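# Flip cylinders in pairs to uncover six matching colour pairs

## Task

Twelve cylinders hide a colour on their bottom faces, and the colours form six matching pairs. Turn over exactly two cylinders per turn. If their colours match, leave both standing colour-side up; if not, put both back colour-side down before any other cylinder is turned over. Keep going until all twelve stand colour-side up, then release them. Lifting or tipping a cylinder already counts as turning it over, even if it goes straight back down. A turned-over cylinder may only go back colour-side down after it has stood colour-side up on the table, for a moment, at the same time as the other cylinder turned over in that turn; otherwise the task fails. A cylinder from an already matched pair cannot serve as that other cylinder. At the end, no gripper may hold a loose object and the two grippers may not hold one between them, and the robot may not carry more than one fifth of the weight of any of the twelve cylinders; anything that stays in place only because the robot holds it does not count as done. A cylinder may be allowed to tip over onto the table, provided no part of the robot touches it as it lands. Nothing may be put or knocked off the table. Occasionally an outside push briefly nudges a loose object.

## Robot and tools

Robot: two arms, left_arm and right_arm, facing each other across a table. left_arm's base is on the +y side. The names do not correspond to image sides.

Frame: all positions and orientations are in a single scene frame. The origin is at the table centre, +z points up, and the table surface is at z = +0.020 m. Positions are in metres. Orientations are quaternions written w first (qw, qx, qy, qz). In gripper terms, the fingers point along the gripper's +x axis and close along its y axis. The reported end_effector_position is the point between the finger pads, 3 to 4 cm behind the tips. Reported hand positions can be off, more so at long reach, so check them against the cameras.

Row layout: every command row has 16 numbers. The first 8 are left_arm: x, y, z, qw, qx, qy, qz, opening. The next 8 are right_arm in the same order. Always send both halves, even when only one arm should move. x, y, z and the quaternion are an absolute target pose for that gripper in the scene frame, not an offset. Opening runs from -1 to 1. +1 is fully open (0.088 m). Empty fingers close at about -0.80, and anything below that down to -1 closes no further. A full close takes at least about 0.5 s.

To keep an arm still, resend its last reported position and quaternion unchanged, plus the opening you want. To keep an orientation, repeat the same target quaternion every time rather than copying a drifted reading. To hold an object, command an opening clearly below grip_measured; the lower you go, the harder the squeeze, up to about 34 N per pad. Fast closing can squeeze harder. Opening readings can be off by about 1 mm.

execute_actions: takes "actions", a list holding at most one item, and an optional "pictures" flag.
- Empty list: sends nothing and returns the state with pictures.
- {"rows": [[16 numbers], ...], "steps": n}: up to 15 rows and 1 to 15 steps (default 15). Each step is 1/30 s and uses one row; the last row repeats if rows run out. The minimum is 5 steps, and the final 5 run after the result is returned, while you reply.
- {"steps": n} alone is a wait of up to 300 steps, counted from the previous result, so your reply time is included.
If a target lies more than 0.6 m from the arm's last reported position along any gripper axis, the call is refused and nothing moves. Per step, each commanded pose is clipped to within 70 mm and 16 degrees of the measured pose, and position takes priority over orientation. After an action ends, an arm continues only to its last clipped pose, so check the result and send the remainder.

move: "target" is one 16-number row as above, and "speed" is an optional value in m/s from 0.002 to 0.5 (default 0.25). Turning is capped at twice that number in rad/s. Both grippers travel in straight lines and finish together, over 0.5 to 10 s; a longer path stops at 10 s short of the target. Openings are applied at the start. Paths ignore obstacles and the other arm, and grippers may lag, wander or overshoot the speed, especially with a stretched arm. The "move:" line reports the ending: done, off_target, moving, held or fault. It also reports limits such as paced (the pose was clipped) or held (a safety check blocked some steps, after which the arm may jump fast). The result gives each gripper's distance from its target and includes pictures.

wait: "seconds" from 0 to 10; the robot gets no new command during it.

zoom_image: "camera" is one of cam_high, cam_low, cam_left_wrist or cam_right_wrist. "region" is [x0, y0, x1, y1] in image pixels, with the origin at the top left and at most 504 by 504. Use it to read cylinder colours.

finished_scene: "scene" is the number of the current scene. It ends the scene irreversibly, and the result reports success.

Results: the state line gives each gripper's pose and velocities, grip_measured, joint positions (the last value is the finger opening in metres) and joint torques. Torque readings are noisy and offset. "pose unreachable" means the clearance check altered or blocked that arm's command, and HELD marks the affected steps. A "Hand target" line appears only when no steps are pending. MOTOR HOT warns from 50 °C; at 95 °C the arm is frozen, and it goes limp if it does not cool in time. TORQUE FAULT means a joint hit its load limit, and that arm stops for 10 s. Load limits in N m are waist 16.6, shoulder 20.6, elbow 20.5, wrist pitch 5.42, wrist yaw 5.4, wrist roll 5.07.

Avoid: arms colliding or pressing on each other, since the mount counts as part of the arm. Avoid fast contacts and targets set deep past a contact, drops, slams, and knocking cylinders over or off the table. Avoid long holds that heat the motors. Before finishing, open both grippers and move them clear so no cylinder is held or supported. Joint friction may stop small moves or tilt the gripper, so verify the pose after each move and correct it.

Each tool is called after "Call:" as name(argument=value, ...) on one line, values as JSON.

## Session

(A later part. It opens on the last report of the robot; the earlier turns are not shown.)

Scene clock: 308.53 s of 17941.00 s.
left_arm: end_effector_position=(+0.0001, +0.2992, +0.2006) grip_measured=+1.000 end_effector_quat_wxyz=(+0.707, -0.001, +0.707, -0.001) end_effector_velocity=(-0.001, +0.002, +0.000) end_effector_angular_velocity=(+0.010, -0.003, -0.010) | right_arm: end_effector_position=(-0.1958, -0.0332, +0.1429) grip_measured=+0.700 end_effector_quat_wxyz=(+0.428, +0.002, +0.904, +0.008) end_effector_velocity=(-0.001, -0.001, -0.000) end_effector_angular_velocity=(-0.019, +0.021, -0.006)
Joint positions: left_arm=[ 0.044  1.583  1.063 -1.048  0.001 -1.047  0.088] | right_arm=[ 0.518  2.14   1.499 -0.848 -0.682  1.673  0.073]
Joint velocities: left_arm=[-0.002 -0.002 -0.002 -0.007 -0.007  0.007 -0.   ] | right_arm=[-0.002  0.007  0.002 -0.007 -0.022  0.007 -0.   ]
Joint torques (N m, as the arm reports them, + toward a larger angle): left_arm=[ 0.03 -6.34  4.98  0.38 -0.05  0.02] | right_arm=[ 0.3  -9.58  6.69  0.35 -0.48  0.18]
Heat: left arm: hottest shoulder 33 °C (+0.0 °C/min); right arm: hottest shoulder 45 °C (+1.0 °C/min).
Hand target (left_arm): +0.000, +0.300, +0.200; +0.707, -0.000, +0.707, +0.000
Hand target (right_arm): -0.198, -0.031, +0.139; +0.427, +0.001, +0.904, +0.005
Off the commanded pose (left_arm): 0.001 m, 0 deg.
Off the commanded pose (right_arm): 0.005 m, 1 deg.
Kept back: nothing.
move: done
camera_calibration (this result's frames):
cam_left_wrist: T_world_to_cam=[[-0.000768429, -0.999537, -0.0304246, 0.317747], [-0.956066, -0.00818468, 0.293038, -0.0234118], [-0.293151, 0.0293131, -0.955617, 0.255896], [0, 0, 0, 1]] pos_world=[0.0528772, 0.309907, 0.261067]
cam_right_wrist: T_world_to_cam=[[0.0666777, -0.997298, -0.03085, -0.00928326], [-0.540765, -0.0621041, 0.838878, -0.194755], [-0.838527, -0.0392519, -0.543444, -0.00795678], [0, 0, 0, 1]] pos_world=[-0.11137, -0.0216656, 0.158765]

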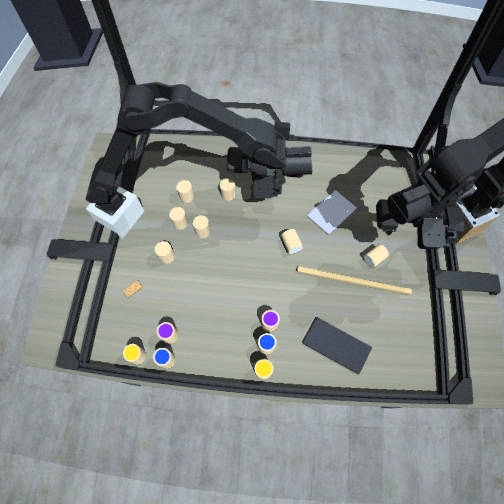

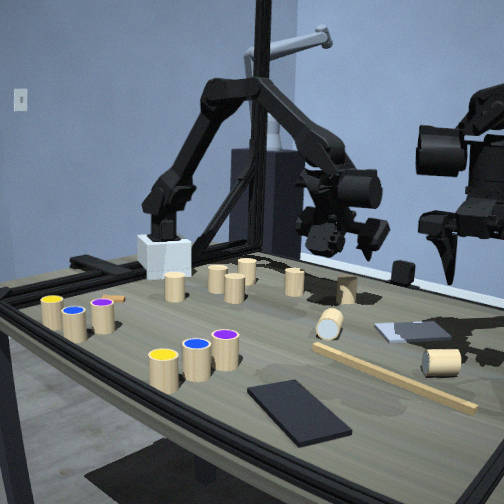

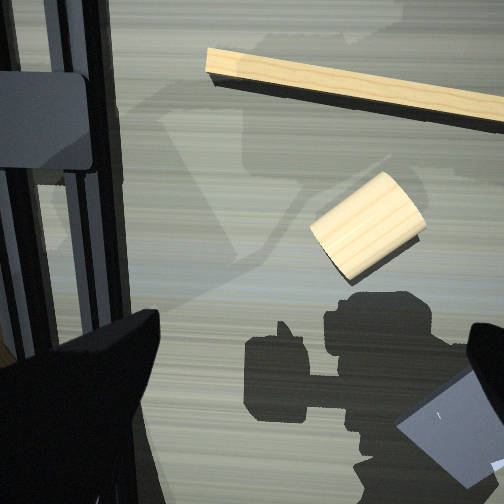

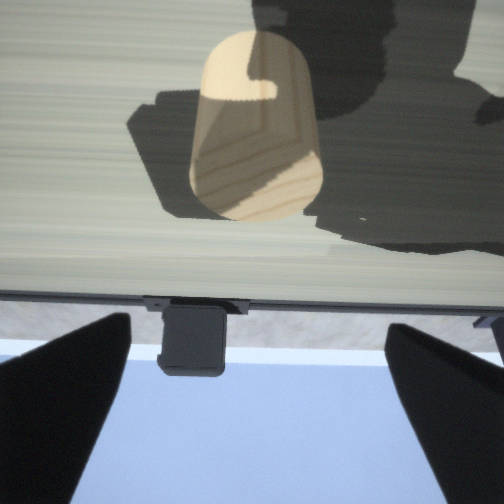

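Call:
move(target=[0,0.3,0.2,0.707,0,0.707,0,1,-0.199,-0.025,0.057,0.423,0,0.906,0,0.45], speed=0.1)

Call:
move(target=[0,0.3,0.2,0.707,0,0.707,0,1,-0.199,-0.025,0.057,0.423,0,0.906,0,-0.3])

Call:
move(target=[0,0.3,0.2,0.707,0,0.707,0,1,-0.19,-0.025,0.15,0.5,0,0.866,0,-0.3])

Call:
move(target=[0,0.3,0.2,0.707,0,0.707,0,1,0.21,-0.115,0.12,0.94,0,0.342,0,-0.3], speed=0.35)

Call:
move(target=[0,0.3,0.2,0.707,0,0.707,0,1,0.21,-0.115,0.046,0.94,0,0.342,0,-0.3], speed=0.1)

Call:
move(target=[0,0.3,0.2,0.707,0,0.707,0,1,0.21,-0.115,0.046,0.94,0,0.342,0,0.55])

Call:
move(target=[0,0.3,0.2,0.707,0,0.707,0,1,0.235,-0.115,0.07,0.643,0,0.766,0,0.55], speed=0.35)

Call:
move(target=[0,0.3,0.2,0.707,0,0.707,0,1,0.24,-0.113,0.05,0.574,0,0.819,0,0.55], speed=0.15)

Call:
move(target=[0,0.3,0.2,0.707,0,0.707,0,1,0.24,-0.113,0.05,0.574,0,0.819,0,-0.3])

Call:
move(target=[0,0.3,0.2,0.707,0,0.707,0,1,0.2,-0.09,0.12,0.819,0,0.574,0,-0.3], speed=0.35)

Scene clock: 311.03 s of 17941.00 s.
left_arm: end_effector_position=(+0.0001, +0.2992, +0.2006) grip_measured=+1.000 end_effector_quat_wxyz=(+0.707, -0.001, +0.707, -0.001) end_effector_velocity=(-0.001, +0.003, -0.001) end_effector_angular_velocity=(+0.014, -0.000, +0.005) | right_arm: end_effector_position=(-0.1980, -0.0223, +0.0646) grip_measured=+0.450 end_effector_quat_wxyz=(+0.423, +0.004, +0.906, +0.010) end_effector_velocity=(-0.001, -0.001, +0.002) end_effector_angular_velocity=(-0.004, +0.022, -0.006)
Joint positions: left_arm=[ 0.044  1.583  1.063 -1.048  0.001 -1.047  0.088] | right_arm=[ 0.518  2.323  1.455 -0.615 -0.692  1.675  0.061]
Joint velocities: left_arm=[-0.002 -0.002 -0.007 -0.007 -0.007 -0.007 -0.   ] | right_arm=[-0.002 -0.002 -0.007  0.007 -0.022  0.007 -0.   ]
Joint torques (N m, as the arm reports them, + toward a larger angle): left_arm=[ 0.04 -6.54  5.15  0.34 -0.11  0.01] | right_arm=[  0.21 -10.09   4.23   0.33  -0.5    0.17]
Heat: left arm: hottest shoulder 33 °C (+0.0 °C/min); right arm: hottest shoulder 45 °C (+1.0 °C/min).
Hand target (left_arm): +0.000, +0.300, +0.200; +0.707, -0.000, +0.707, -0.000
Hand target (right_arm): -0.199, -0.026, +0.057; +0.423, +0.000, +0.906, -0.000
Off the commanded pose (left_arm): 0.001 m, 0 deg.
Off the commanded pose (right_arm): 0.008 m, 1 deg.
Kept back: nothing.
move: done
camera_calibration (this result's frames):
cam_left_wrist: T_world_to_cam=[[-0.000768429, -0.999537, -0.0304246, 0.317747], [-0.956066, -0.00818468, 0.293038, -0.0234118], [-0.293151, 0.0293131, -0.955617, 0.255896], [0, 0, 0, 1]] pos_world=[0.0528772, 0.309907, 0.261067]
cam_right_wrist: T_world_to_cam=[[0.065772, -0.997208, -0.0353483, -0.000615975], [-0.532386, -0.0650317, 0.844, -0.128258], [-0.843942, -0.0366926, -0.535177, -0.0534743], [0, 0, 0, 1]] pos_world=[-0.113371, -0.0109172, 0.0796097]

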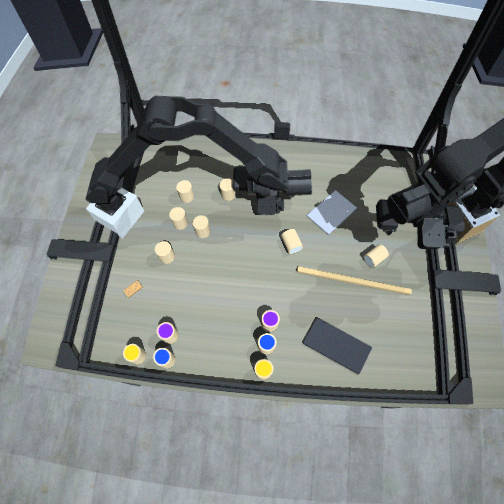

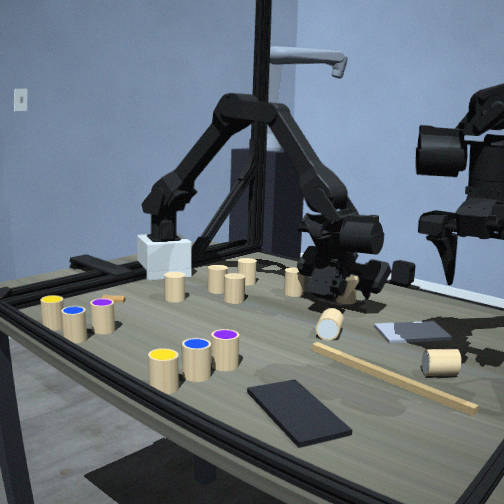

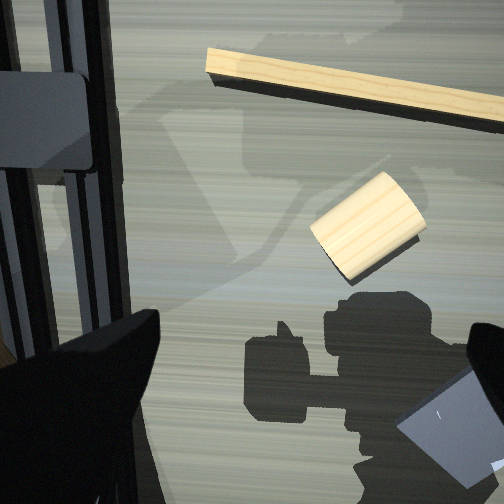

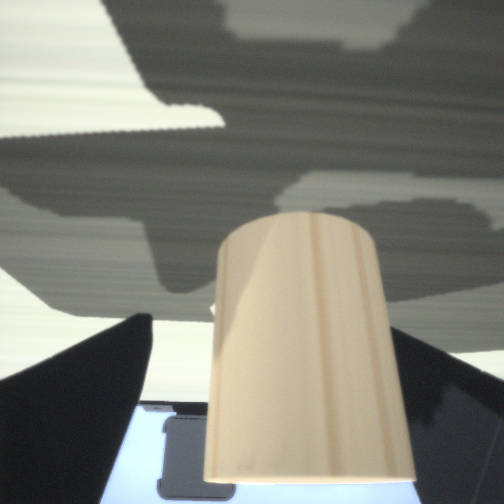

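Scene clock: 311.73 s of 17941.00 s.
left_arm: end_effector_position=(+0.0001, +0.2992, +0.2006) grip_measured=+1.000 end_effector_quat_wxyz=(+0.707, -0.001, +0.707, -0.001) end_effector_velocity=(-0.003, +0.002, -0.001) end_effector_angular_velocity=(+0.007, +0.013, +0.020) | right_arm: end_effector_position=(-0.1982, -0.0223, +0.0644) grip_measured=-0.008 end_effector_quat_wxyz=(+0.422, +0.004, +0.906, +0.010) end_effector_velocity=(+0.002, -0.001, +0.001) end_effector_angular_velocity=(-0.013, +0.007, -0.012)
Joint positions: left_arm=[ 0.044  1.583  1.063 -1.048  0.001 -1.047  0.088] | right_arm=[ 0.518  2.324  1.455 -0.614 -0.695  1.675  0.039]
Joint velocities: left_arm=[-0.002 -0.002 -0.007 -0.007  0.007 -0.022 -0.   ] | right_arm=[-0.007 -0.002 -0.002 -0.007 -0.007  0.007  0.   ]
Joint torques (N m, as the arm reports them, + toward a larger angle): left_arm=[-0.1  -6.46  5.07  0.33 -0.11 -0.01] | right_arm=[ 0.22 -9.86  4.79  0.26 -0.41  0.17]
Heat: left arm: hottest shoulder 33 °C (+0.0 °C/min); right arm: hottest shoulder 45 °C (+1.0 °C/min).
Hand target (left_arm): +0.000, +0.300, +0.200; +0.707, -0.000, +0.707, +0.000
Hand target (right_arm): -0.199, -0.025, +0.057; +0.423, +0.000, +0.906, +0.000
Off the commanded pose (left_arm): 0.001 m, 0 deg.
Off the commanded pose (right_arm): 0.008 m, 1 deg.
Kept back: nothing.
move: done
camera_calibration (this result's frames):
cam_left_wrist: T_world_to_cam=[[-0.000768429, -0.999537, -0.0304246, 0.317747], [-0.956066, -0.00818468, 0.293038, -0.0234118], [-0.293151, 0.0293131, -0.955617, 0.255896], [0, 0, 0, 1]] pos_world=[0.0528772, 0.309907, 0.261067]
cam_right_wrist: T_world_to_cam=[[0.065531, -0.997226, -0.0353054, -0.000610934], [-0.530156, -0.0647693, 0.845422, -0.127825], [-0.845364, -0.036684, -0.53293, -0.0541266], [0, 0, 0, 1]] pos_world=[-0.113484, -0.0108739, 0.0791984]

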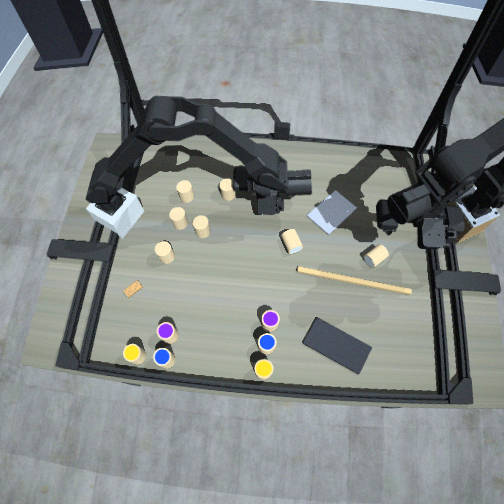

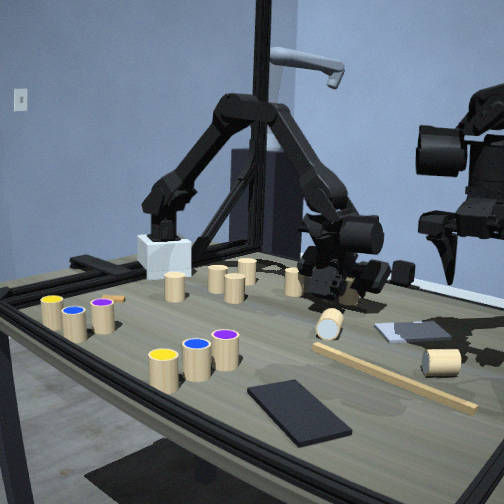

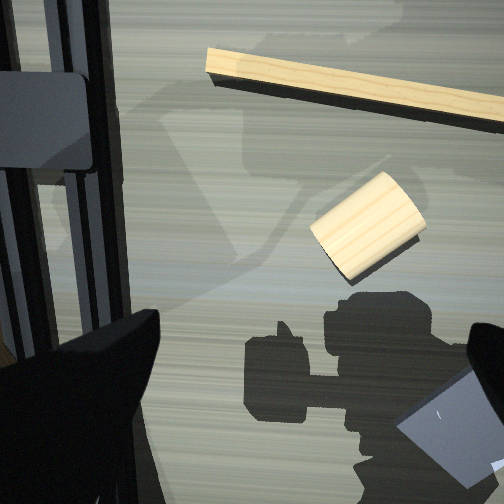

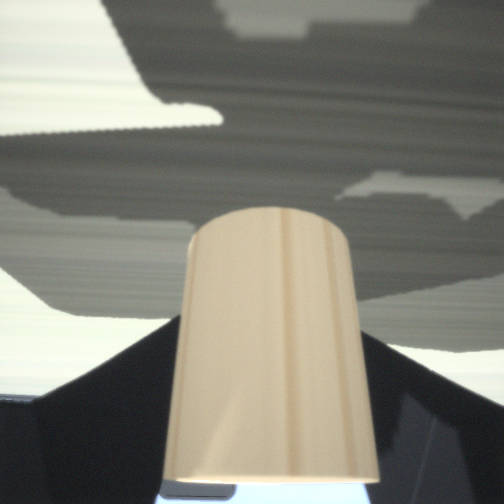

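Scene clock: 312.67 s of 17941.00 s.
left_arm: end_effector_position=(+0.0001, +0.2992, +0.2006) grip_measured=+1.000 end_effector_quat_wxyz=(+0.707, -0.001, +0.707, -0.001) end_effector_velocity=(-0.002, +0.002, +0.000) end_effector_angular_velocity=(+0.003, +0.010, +0.010) | right_arm: end_effector_position=(-0.1889, -0.0260, +0.1454) grip_measured=-0.008 end_effector_quat_wxyz=(+0.499, -0.003, +0.866, -0.003) end_effector_velocity=(+0.000, -0.001, +0.002) end_effector_angular_velocity=(-0.009, +0.006, +0.004)
Joint positions: left_arm=[ 0.044  1.583  1.063 -1.048  0.001 -1.047  0.088] | right_arm=[ 0.547  2.166  1.61  -0.961 -0.522  1.697  0.039]
Joint velocities: left_arm=[ 0.002 -0.002 -0.002 -0.007  0.007 -0.007  0.   ] | right_arm=[-0.002  0.002  0.012 -0.022 -0.007 -0.007 -0.   ]
Joint torques (N m, as the arm reports them, + toward a larger angle): left_arm=[-0.06 -6.4   4.91  0.32 -0.1   0.01] | right_arm=[  0.26 -12.5    6.96  -0.07  -0.27   0.14]
Heat: left arm: hottest shoulder 33 °C (+0.0 °C/min); right arm: hottest shoulder 45 °C (+1.0 °C/min).
Hand target (left_arm): +0.000, +0.300, +0.200; +0.707, -0.000, +0.707, +0.000
Hand target (right_arm): -0.190, -0.024, +0.150; +0.500, -0.001, +0.866, -0.000
Off the commanded pose (left_arm): 0.001 m, 0 deg.
Off the commanded pose (right_arm): 0.005 m, 1 deg.
Kept back: nothing.
move: done
camera_calibration (this result's frames):
cam_left_wrist: T_world_to_cam=[[-0.000768429, -0.999537, -0.0304246, 0.317747], [-0.956066, -0.00818468, 0.293038, -0.0234118], [-0.293151, 0.0293131, -0.955617, 0.255896], [0, 0, 0, 1]] pos_world=[0.0528772, 0.309907, 0.261067]
cam_right_wrist: T_world_to_cam=[[0.0674216, -0.997709, 0.00561364, -0.00769755], [-0.668679, -0.0410097, 0.742419, -0.202202], [-0.740488, -0.0538088, -0.669912, 0.0360461], [0, 0, 0, 1]] pos_world=[-0.107997, -0.0140325, 0.174309]

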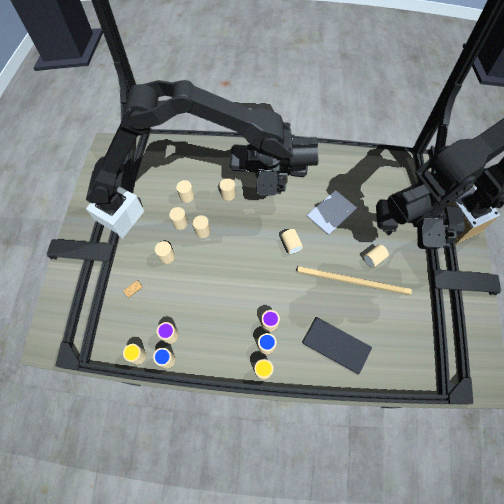

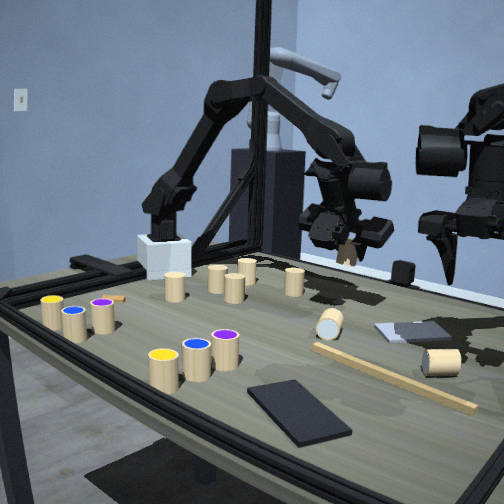

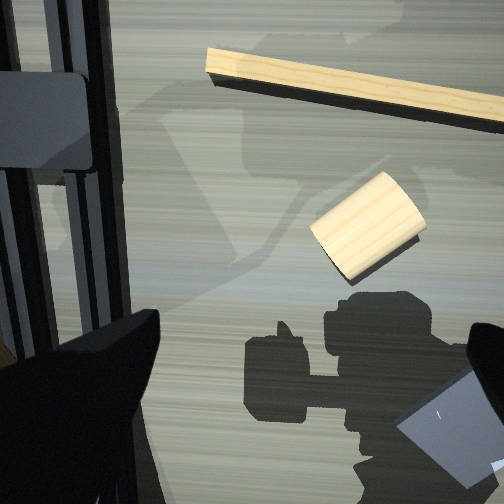

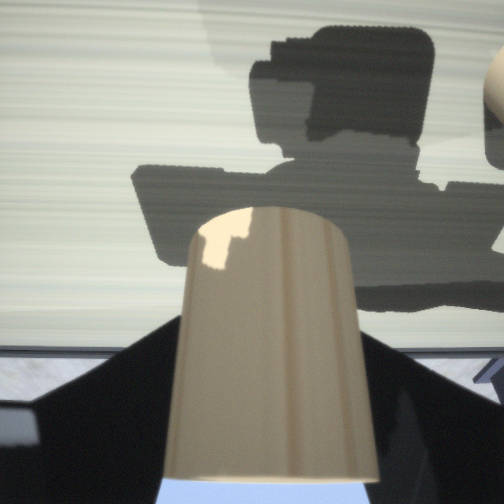

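Scene clock: 315.30 s of 17941.00 s.
left_arm: end_effector_position=(+0.0001, +0.2992, +0.2006) grip_measured=+1.000 end_effector_quat_wxyz=(+0.707, -0.001, +0.707, -0.001) end_effector_velocity=(+0.001, +0.003, -0.001) end_effector_angular_velocity=(+0.022, -0.013, -0.010) | right_arm: end_effector_position=(+0.2087, -0.1113, +0.1268) grip_measured=-0.008 end_effector_quat_wxyz=(+0.939, +0.005, +0.343, +0.000) end_effector_velocity=(+0.004, -0.002, -0.001) end_effector_angular_velocity=(-0.005, -0.004, +0.015)
Joint positions: left_arm=[ 0.044  1.583  1.063 -1.048  0.001 -1.047  0.088] | right_arm=[-0.029  2.008  1.087 -0.157  0.749  0.915  0.039]
Joint velocities: left_arm=[-0.002  0.002 -0.002 -0.007 -0.022  0.007 -0.   ] | right_arm=[-0.012 -0.002 -0.017  0.037 -0.007 -0.037 -0.   ]
Joint torques (N m, as the arm reports them, + toward a larger angle): left_arm=[ 0.13 -6.34  5.24  0.31 -0.08  0.01] | right_arm=[-0.33 -8.86  4.29  0.89  0.49 -0.22]
Heat: left arm: hottest shoulder 33 °C (+0.0 °C/min); right arm: hottest shoulder 45 °C (+0.0 °C/min).
Hand target (left_arm): +0.000, +0.300, +0.200; +0.707, -0.000, +0.707, +0.000
Hand target (right_arm): +0.209, -0.115, +0.120; +0.939, -0.005, +0.345, -0.003
Off the commanded pose (left_arm): 0.001 m, 0 deg.
Off the commanded pose (right_arm): 0.008 m, 1 deg.
Kept back: nothing.
move: done
camera_calibration (this result's frames):
cam_left_wrist: T_world_to_cam=[[-0.000768429, -0.999537, -0.0304246, 0.317747], [-0.956066, -0.00818468, 0.293038, -0.0234118], [-0.293151, 0.0293131, -0.955617, 0.255896], [0, 0, 0, 1]] pos_world=[0.0528772, 0.309907, 0.261067]
cam_right_wrist: T_world_to_cam=[[0.0121733, -0.99846, 0.0541306, -0.114167], [-0.847672, -0.0390186, -0.529084, 0.272705], [0.530381, -0.0394443, -0.846841, 0.072187], [0, 0, 0, 1]] pos_world=[0.194268, -0.100503, 0.211595]

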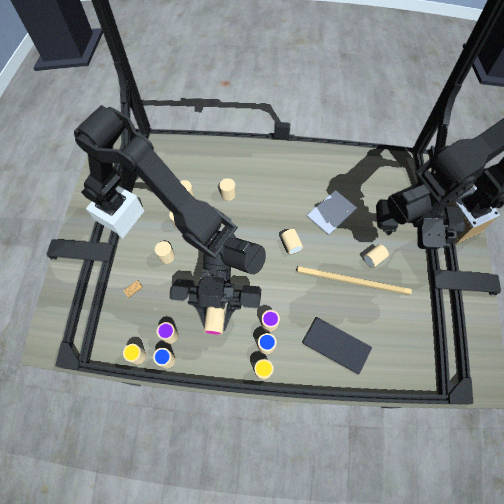

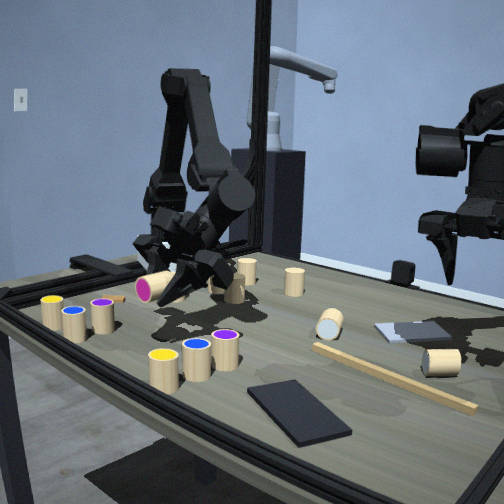

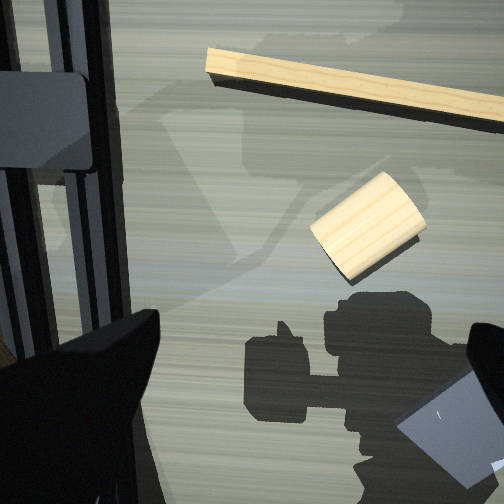

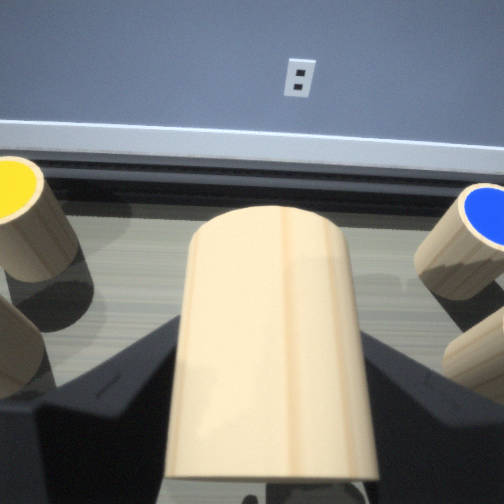

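Scene clock: 316.50 s of 17941.00 s.
left_arm: end_effector_position=(+0.0001, +0.2992, +0.2006) grip_measured=+1.000 end_effector_quat_wxyz=(+0.707, -0.001, +0.707, -0.001) end_effector_velocity=(-0.001, +0.002, +0.001) end_effector_angular_velocity=(+0.006, -0.005, +0.020) | right_arm: end_effector_position=(+0.2099, -0.1120, +0.0526) grip_measured=-0.008 end_effector_quat_wxyz=(+0.941, +0.008, +0.340, +0.003) end_effector_velocity=(-0.001, +0.002, -0.001) end_effector_angular_velocity=(+0.010, +0.014, +0.013)
Joint positions: left_arm=[ 0.044  1.583  1.063 -1.048  0.001 -1.047  0.088] | right_arm=[-0.032  2.219  1.026  0.132  0.749  0.906  0.039]
Joint velocities: left_arm=[-0.002 -0.007 -0.002 -0.007 -0.007 -0.022 -0.   ] | right_arm=[-0.002 -0.002 -0.002  0.007 -0.022 -0.007  0.   ]
Joint torques (N m, as the arm reports them, + toward a larger angle): left_arm=[ 0.33 -6.34  4.95  0.32 -0.04  0.06] | right_arm=[-0.32 -8.97  3.6   0.93  0.43 -0.22]
Heat: left arm: hottest shoulder 33 °C (+0.0 °C/min); right arm: hottest shoulder 45 °C (+0.0 °C/min).
Hand target (left_arm): +0.000, +0.300, +0.200; +0.707, -0.000, +0.707, +0.000
Hand target (right_arm): +0.210, -0.116, +0.047; +0.940, +0.000, +0.342, +0.000
Off the commanded pose (left_arm): 0.001 m, 0 deg.
Off the commanded pose (right_arm): 0.007 m, 1 deg.
Kept back: nothing.
move: done
camera_calibration (this result's frames):
cam_left_wrist: T_world_to_cam=[[-0.000768429, -0.999537, -0.0304246, 0.317747], [-0.956066, -0.00818468, 0.293038, -0.0234118], [-0.293151, 0.0293131, -0.955617, 0.255896], [0, 0, 0, 1]] pos_world=[0.0528772, 0.309907, 0.261067]
cam_right_wrist: T_world_to_cam=[[0.01423, -0.998827, 0.0462753, -0.110908], [-0.843517, -0.0368424, -0.535837, 0.234216], [0.536913, -0.0314091, -0.843053, 0.00802176], [0, 0, 0, 1]] pos_world=[0.194837, -0.101897, 0.137397]

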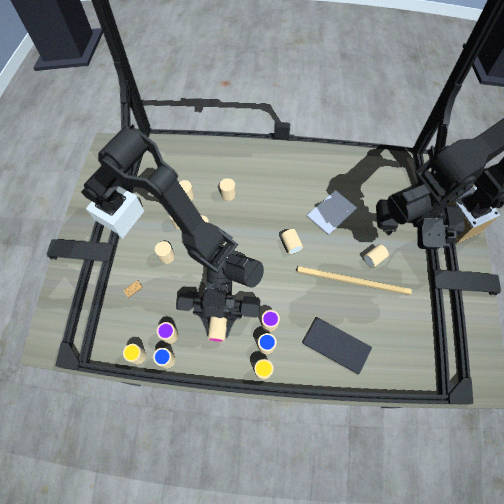

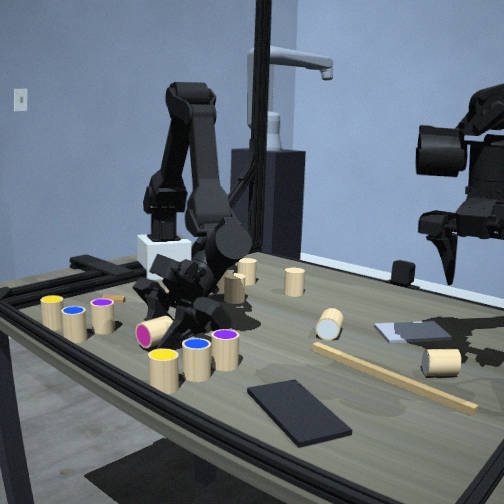

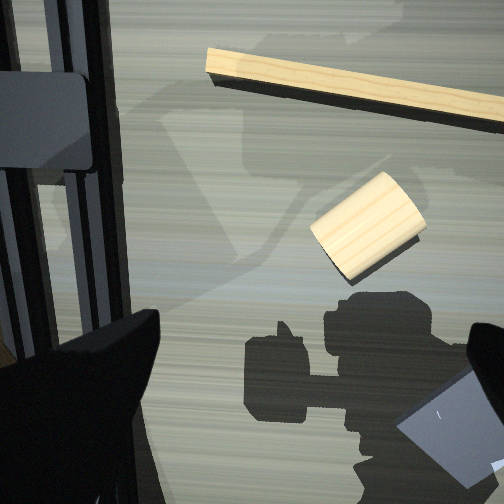

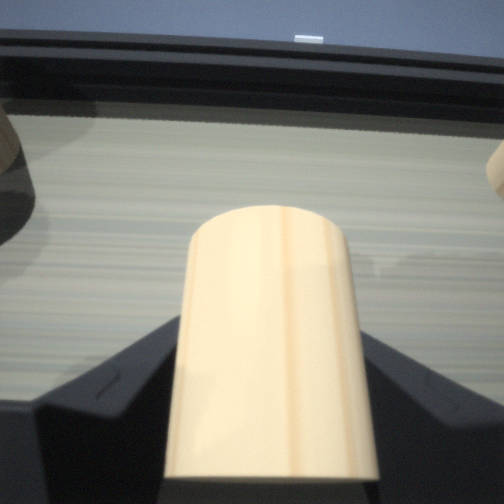

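Scene clock: 317.20 s of 17941.00 s.
left_arm: end_effector_position=(+0.0001, +0.2992, +0.2006) grip_measured=+1.000 end_effector_quat_wxyz=(+0.707, -0.001, +0.707, -0.001) end_effector_velocity=(-0.003, +0.006, +0.001) end_effector_angular_velocity=(+0.031, +0.010, +0.020) | right_arm: end_effector_position=(+0.2099, -0.1122, +0.0516) grip_measured=+0.548 end_effector_quat_wxyz=(+0.940, +0.008, +0.340, +0.003) end_effector_velocity=(-0.001, -0.002, -0.003) end_effector_angular_velocity=(-0.002, +0.011, -0.004)
Joint positions: left_arm=[ 0.044  1.583  1.063 -1.048  0.001 -1.047  0.088] | right_arm=[-0.033  2.222  1.026  0.134  0.749  0.905  0.066]
Joint velocities: left_arm=[-0.002 -0.002  0.002 -0.037 -0.007 -0.022 -0.   ] | right_arm=[-0.002  0.002 -0.002 -0.007 -0.007  0.007  0.001]
Joint torques (N m, as the arm reports them, + toward a larger angle): left_arm=[-0.01 -6.52  5.02  0.34 -0.08  0.04] | right_arm=[-0.32 -8.94  4.04  0.9   0.42 -0.21]
Heat: left arm: hottest shoulder 33 °C (+0.0 °C/min); right arm: hottest shoulder 45 °C (+0.0 °C/min).
Hand target (left_arm): +0.000, +0.300, +0.200; +0.707, -0.000, +0.707, +0.000
Hand target (right_arm): +0.210, -0.115, +0.046; +0.940, -0.000, +0.342, +0.000
Off the commanded pose (left_arm): 0.001 m, 0 deg.
Off the commanded pose (right_arm): 0.006 m, 1 deg.
Kept back: nothing.
move: done
camera_calibration (this result's frames):
cam_left_wrist: T_world_to_cam=[[-0.000768429, -0.999537, -0.0304246, 0.317747], [-0.956066, -0.00818468, 0.293038, -0.0234118], [-0.293151, 0.0293131, -0.955617, 0.255896], [0, 0, 0, 1]] pos_world=[0.0528772, 0.309907, 0.261067]
cam_right_wrist: T_world_to_cam=[[0.0145598, -0.998755, 0.047719, -0.111218], [-0.843938, -0.0378693, -0.535102, 0.233651], [0.536243, -0.0324809, -0.843439, 0.00724482], [0, 0, 0, 1]] pos_world=[0.194921, -0.101996, 0.136445]

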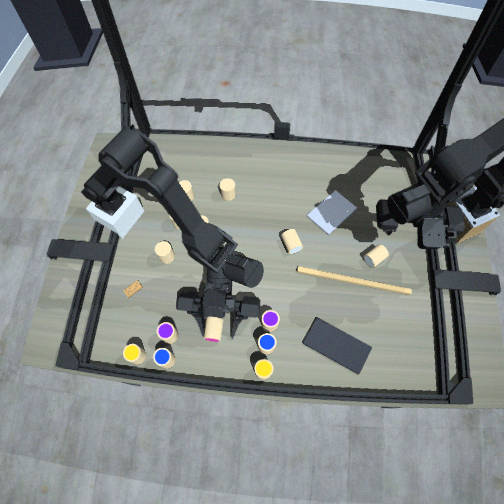

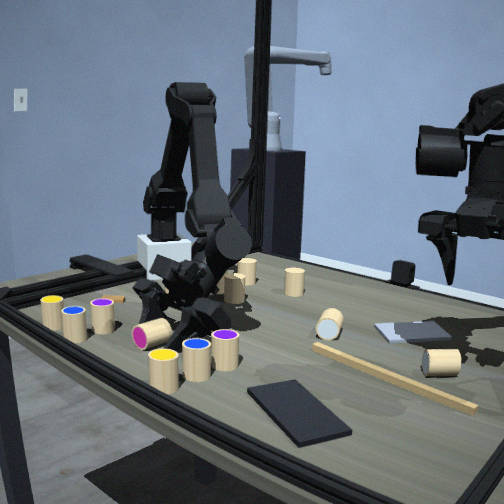

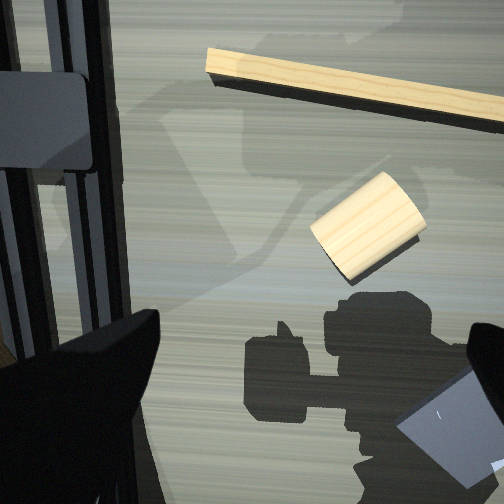

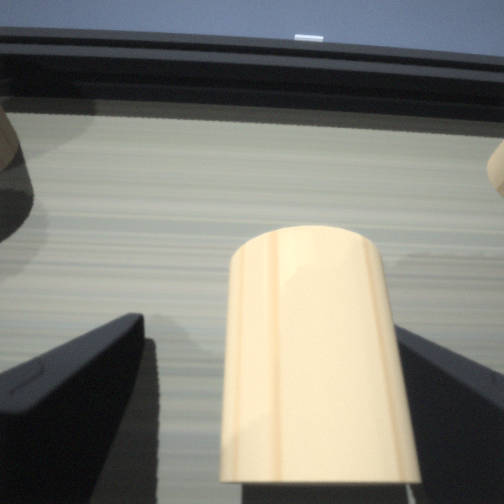

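Scene clock: 319.30 s of 17941.00 s.
left_arm: end_effector_position=(+0.0001, +0.2992, +0.2006) grip_measured=+1.000 end_effector_quat_wxyz=(+0.707, -0.001, +0.707, -0.001) end_effector_velocity=(+0.001, -0.000, -0.001) end_effector_angular_velocity=(+0.002, -0.008, +0.005) | right_arm: end_effector_position=(+0.2345, -0.1133, +0.0748) grip_measured=+0.550 end_effector_quat_wxyz=(+0.647, +0.004, +0.763, +0.006) end_effector_velocity=(-0.003, +0.001, +0.002) end_effector_angular_velocity=(+0.002, +0.031, +0.002)
Joint positions: left_arm=[ 0.044  1.583  1.063 -1.048  0.001 -1.047  0.088] | right_arm=[-0.363  2.455  1.894 -1.118 -0.125  0.762  0.066]
Joint velocities: left_arm=[-0.002  0.002 -0.002  0.007 -0.007 -0.007 -0.   ] | right_arm=[-0.002  0.012  0.027 -0.037 -0.022 -0.007 -0.   ]
Joint torques (N m, as the arm reports them, + toward a larger angle): left_arm=[ 0.05 -6.21  5.02  0.27 -0.13  0.07] | right_arm=[ -0.28 -11.24   6.59  -0.28  -0.17  -0.21]
Heat: left arm: hottest shoulder 33 °C (+0.0 °C/min); right arm: hottest shoulder 45 °C (-1.0 °C/min).
Hand target (left_arm): +0.000, +0.300, +0.200; +0.707, -0.000, +0.707, +0.000
Hand target (right_arm): +0.235, -0.114, +0.070; +0.642, +0.001, +0.767, +0.005
Off the commanded pose (left_arm): 0.001 m, 0 deg.
Off the commanded pose (right_arm): 0.005 m, 1 deg.
Kept back: nothing.
move: done
camera_calibration (this result's frames):
cam_left_wrist: T_world_to_cam=[[-0.000768429, -0.999537, -0.0304246, 0.317747], [-0.956066, -0.00818468, 0.293038, -0.0234118], [-0.293151, 0.0293131, -0.955617, 0.255896], [0, 0, 0, 1]] pos_world=[0.0528772, 0.309907, 0.261067]
cam_right_wrist: T_world_to_cam=[[0.0639313, -0.997942, 0.00504881, -0.122061], [-0.887348, -0.0545299, 0.457865, 0.200775], [-0.456647, -0.033752, -0.889008, 0.249614], [0, 0, 0, 1]] pos_world=[0.299947, -0.102436, 0.130597]

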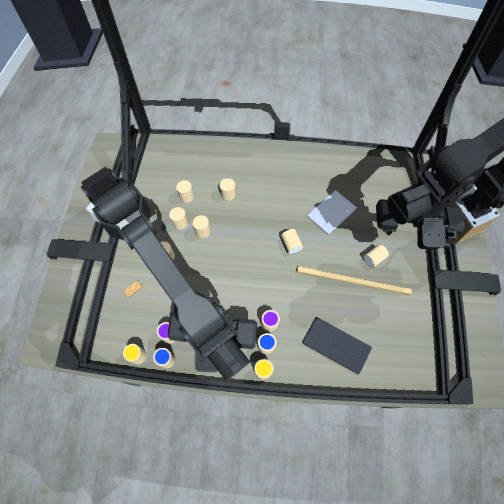

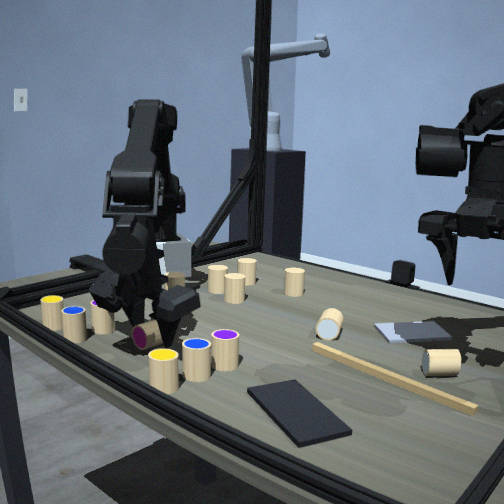

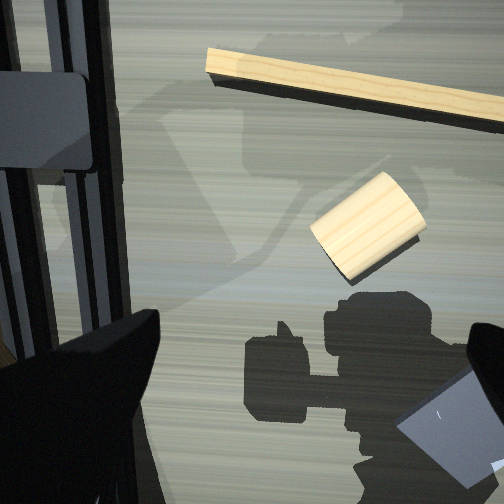

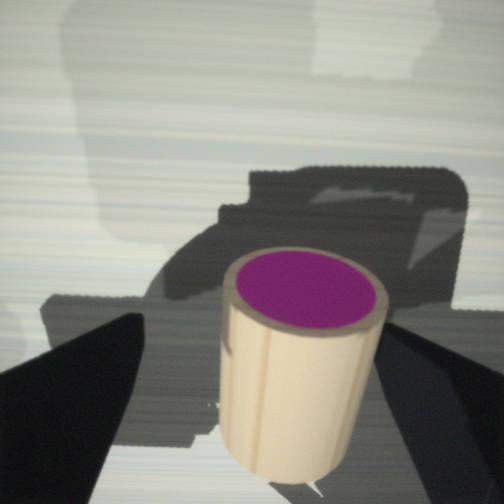

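Scene clock: 320.30 s of 17941.00 s.
left_arm: end_effector_position=(+0.0001, +0.2992, +0.2006) grip_measured=+1.000 end_effector_quat_wxyz=(+0.707, -0.001, +0.707, -0.001) end_effector_velocity=(-0.003, +0.001, +0.001) end_effector_angular_velocity=(-0.002, +0.008, +0.005) | right_arm: end_effector_position=(+0.2400, -0.1121, +0.0608) grip_measured=+0.549 end_effector_quat_wxyz=(+0.579, +0.004, +0.815, +0.004) end_effector_velocity=(+0.001, +0.001, -0.000) end_effector_angular_velocity=(-0.004, +0.017, +0.003)
Joint positions: left_arm=[ 0.044  1.583  1.063 -1.048  0.001 -1.047  0.088] | right_arm=[-0.404  2.639  2.153 -1.331 -0.23   0.702  0.066]
Joint velocities: left_arm=[-0.002 -0.007 -0.002 -0.007  0.007 -0.007 -0.   ] | right_arm=[-0.002  0.027  0.046 -0.037 -0.007 -0.007 -0.   ]
Joint torques (N m, as the arm reports them, + toward a larger angle): left_arm=[ 0.31 -6.54  5.04  0.33 -0.09  0.03] | right_arm=[ -0.13 -10.65   6.33   0.02  -0.17  -0.14]
Heat: left arm: hottest shoulder 33 °C (+0.0 °C/min); right arm: hottest shoulder 45 °C (-1.0 °C/min).
Hand target (left_arm): +0.000, +0.300, +0.200; +0.707, -0.000, +0.707, +0.000
Hand target (right_arm): +0.240, -0.113, +0.050; +0.574, +0.001, +0.819, +0.001
Off the commanded pose (left_arm): 0.001 m, 0 deg.
Off the commanded pose (right_arm): 0.011 m, 1 deg.
Kept back: nothing.
move: off_target (right_arm)
camera_calibration (this result's frames):
cam_left_wrist: T_world_to_cam=[[-0.000768429, -0.999537, -0.0304246, 0.317747], [-0.956066, -0.00818468, 0.293038, -0.0234118], [-0.293151, 0.0293131, -0.955617, 0.255896], [0, 0, 0, 1]] pos_world=[0.0528772, 0.309907, 0.261067]
cam_right_wrist: T_world_to_cam=[[0.0629914, -0.998011, -0.00247955, -0.120457], [-0.796907, -0.0517937, 0.601878, 0.181966], [-0.600809, -0.0359372, -0.798584, 0.26856], [0, 0, 0, 1]] pos_world=[0.313951, -0.101141, 0.104648]

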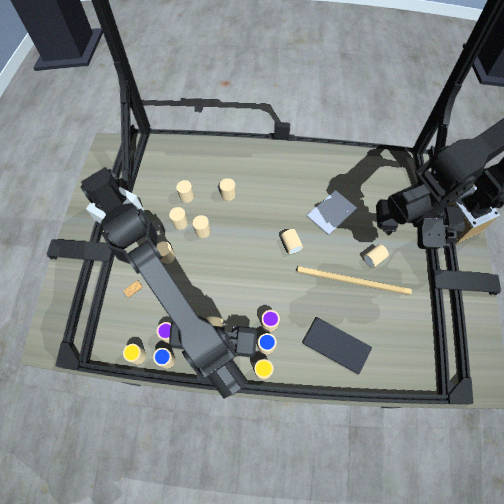

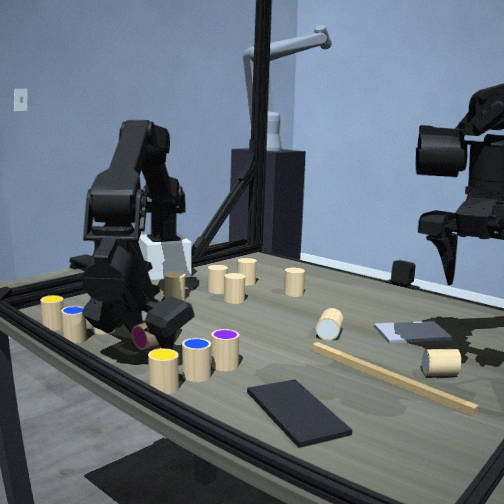

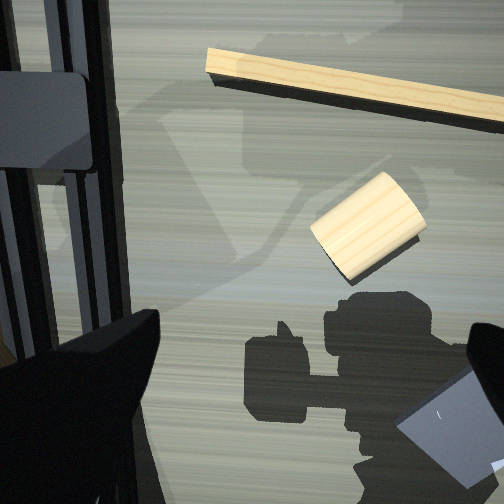

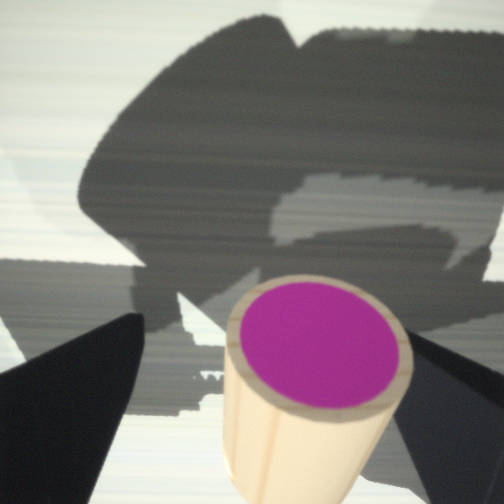

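Scene clock: 321.00 s of 17941.00 s.
left_arm: end_effector_position=(+0.0001, +0.2992, +0.2006) grip_measured=+1.000 end_effector_quat_wxyz=(+0.707, -0.001, +0.707, -0.001) end_effector_velocity=(-0.000, +0.001, +0.001) end_effector_angular_velocity=(+0.006, -0.005, -0.010) | right_arm: end_effector_position=(+0.2398, -0.1120, +0.0607) grip_measured=+0.013 end_effector_quat_wxyz=(+0.577, +0.005, +0.816, +0.004) end_effector_velocity=(-0.002, +0.001, +0.003) end_effector_angular_velocity=(+0.017, +0.016, -0.001)
Joint positions: left_arm=[ 0.044  1.583  1.063 -1.048  0.001 -1.047  0.088] | right_arm=[-0.405  2.643  2.159 -1.337 -0.233  0.702  0.04 ]
Joint velocities: left_arm=[-0.002 -0.002  0.002 -0.007 -0.007  0.007 -0.   ] | right_arm=[-0.002 -0.002  0.002 -0.007 -0.022 -0.007  0.   ]
Joint torques (N m, as the arm reports them, + toward a larger angle): left_arm=[ 0.09 -6.45  5.1   0.36 -0.08 -0.01] | right_arm=[ -0.09 -10.63   6.34   0.01  -0.06  -0.15]
Heat: left arm: hottest shoulder 33 °C (+0.0 °C/min); right arm: hottest shoulder 45 °C (-1.0 °C/min).
Hand target (left_arm): +0.000, +0.300, +0.200; +0.707, -0.000, +0.707, +0.000
Hand target (right_arm): +0.240, -0.113, +0.050; +0.574, +0.000, +0.819, +0.000
Off the commanded pose (left_arm): 0.001 m, 0 deg.
Off the commanded pose (right_arm): 0.011 m, 1 deg.
Kept back: nothing.
move: off_target (right_arm)
camera_calibration (this result's frames):
cam_left_wrist: T_world_to_cam=[[-0.000768429, -0.999537, -0.0304246, 0.317747], [-0.956066, -0.00818468, 0.293038, -0.0234118], [-0.293151, 0.0293131, -0.955617, 0.255896], [0, 0, 0, 1]] pos_world=[0.0528772, 0.309907, 0.261067]
cam_right_wrist: T_world_to_cam=[[0.0614702, -0.998106, -0.00244184, -0.120092], [-0.794077, -0.0503866, 0.605726, 0.181097], [-0.604701, -0.0352951, -0.79567, 0.269276], [0, 0, 0, 1]] pos_world=[0.314018, -0.101235, 0.104267]

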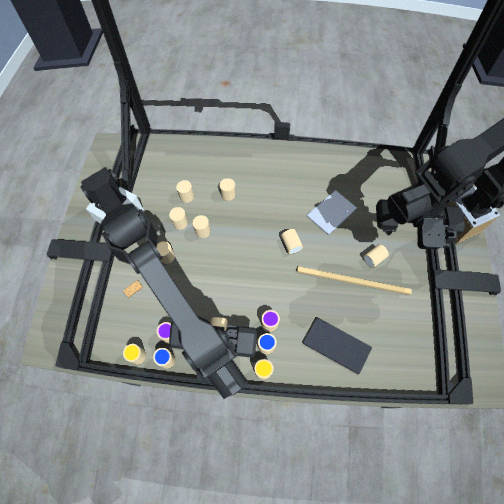

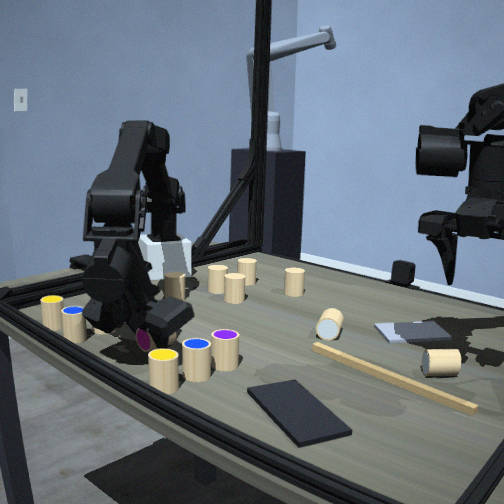

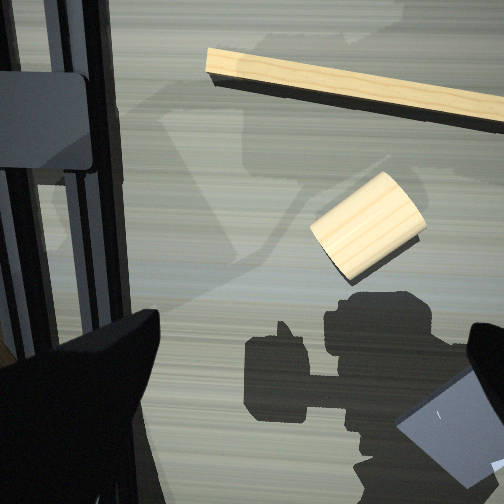

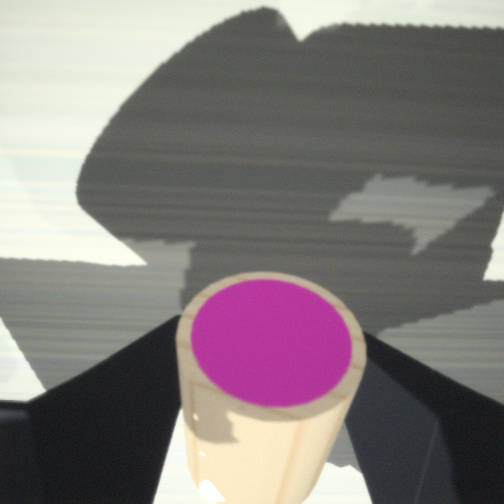

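Scene clock: 322.53 s of 17941.00 s.
left_arm: end_effector_position=(+0.0001, +0.2992, +0.2006) grip_measured=+1.000 end_effector_quat_wxyz=(+0.707, -0.001, +0.707, -0.001) end_effector_velocity=(-0.002, +0.002, +0.000) end_effector_angular_velocity=(+0.003, +0.010, +0.010) | right_arm: end_effector_position=(+0.2017, -0.0903, +0.1156) grip_measured=+0.013 end_effector_quat_wxyz=(+0.817, -0.007, +0.577, -0.004) end_effector_velocity=(-0.003, -0.000, -0.000) end_effector_angular_velocity=(+0.003, +0.005, +0.011)
Joint positions: left_arm=[ 0.044  1.583  1.063 -1.048  0.001 -1.047  0.088] | right_arm=[-0.129  2.154  1.509 -0.75   0.294  0.975  0.04 ]
Joint velocities: left_arm=[ 0.002 -0.002 -0.002 -0.007  0.007 -0.007 -0.   ] | right_arm=[ 0.002 -0.007 -0.012  0.007 -0.007 -0.007 -0.   ]
Joint torques (N m, as the arm reports them, + toward a larger angle): left_arm=[ 0.18 -6.32  5.14  0.35 -0.07  0.03] | right_arm=[  0.29 -13.82   4.62   0.55   0.27   0.19]
Heat: left arm: hottest shoulder 33 °C (+0.0 °C/min); right arm: hottest shoulder 46 °C (+0.0 °C/min).
Hand target (left_arm): +0.000, +0.300, +0.200; +0.707, -0.000, +0.707, +0.000
Hand target (right_arm): +0.201, -0.090, +0.120; +0.819, -0.002, +0.573, -0.002
Off the commanded pose (left_arm): 0.001 m, 0 deg.
Off the commanded pose (right_arm): 0.005 m, 1 deg.
Kept back: nothing.
move: done
camera_calibration (this result's frames):
cam_left_wrist: T_world_to_cam=[[-0.000768429, -0.999537, -0.0304246, 0.317747], [-0.956066, -0.00818468, 0.293038, -0.0234118], [-0.293151, 0.0293131, -0.955617, 0.255896], [0, 0, 0, 1]] pos_world=[0.0528772, 0.309907, 0.261067]
cam_right_wrist: T_world_to_cam=[[0.0468229, -0.996943, 0.0625479, -0.100325], [-0.998436, -0.0486231, -0.0275747, 0.23325], [0.0305316, -0.061159, -0.997661, 0.183513], [0, 0, 0, 1]] pos_world=[0.23198, -0.0774535, 0.195791]

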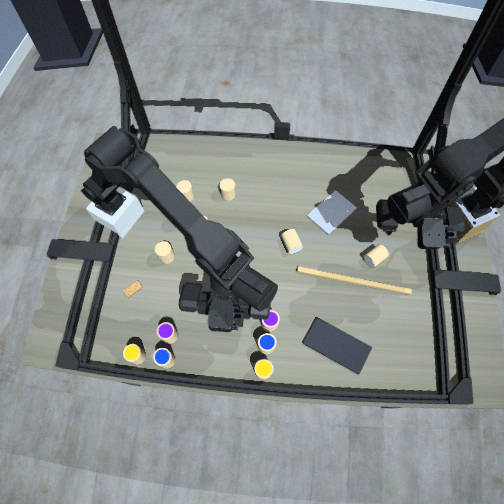

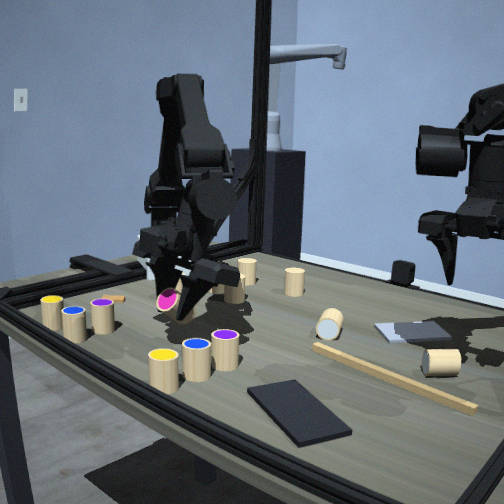

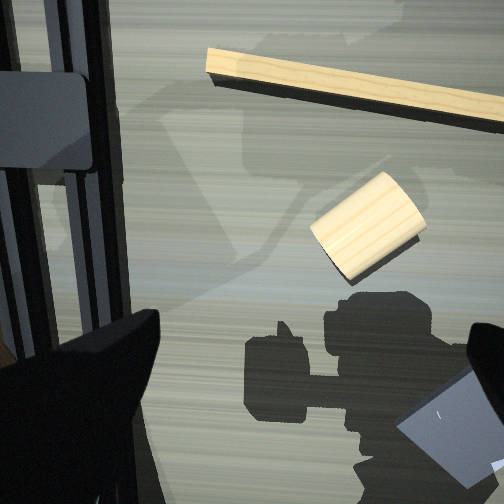

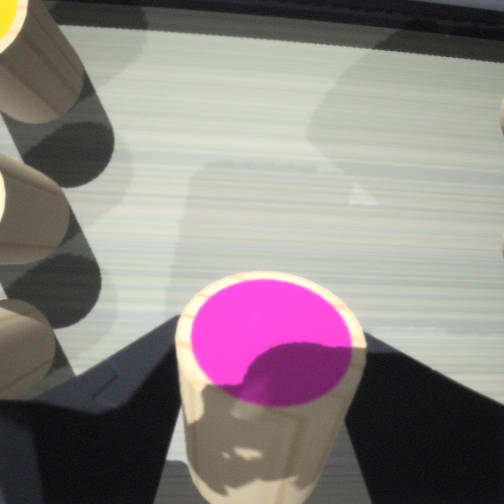

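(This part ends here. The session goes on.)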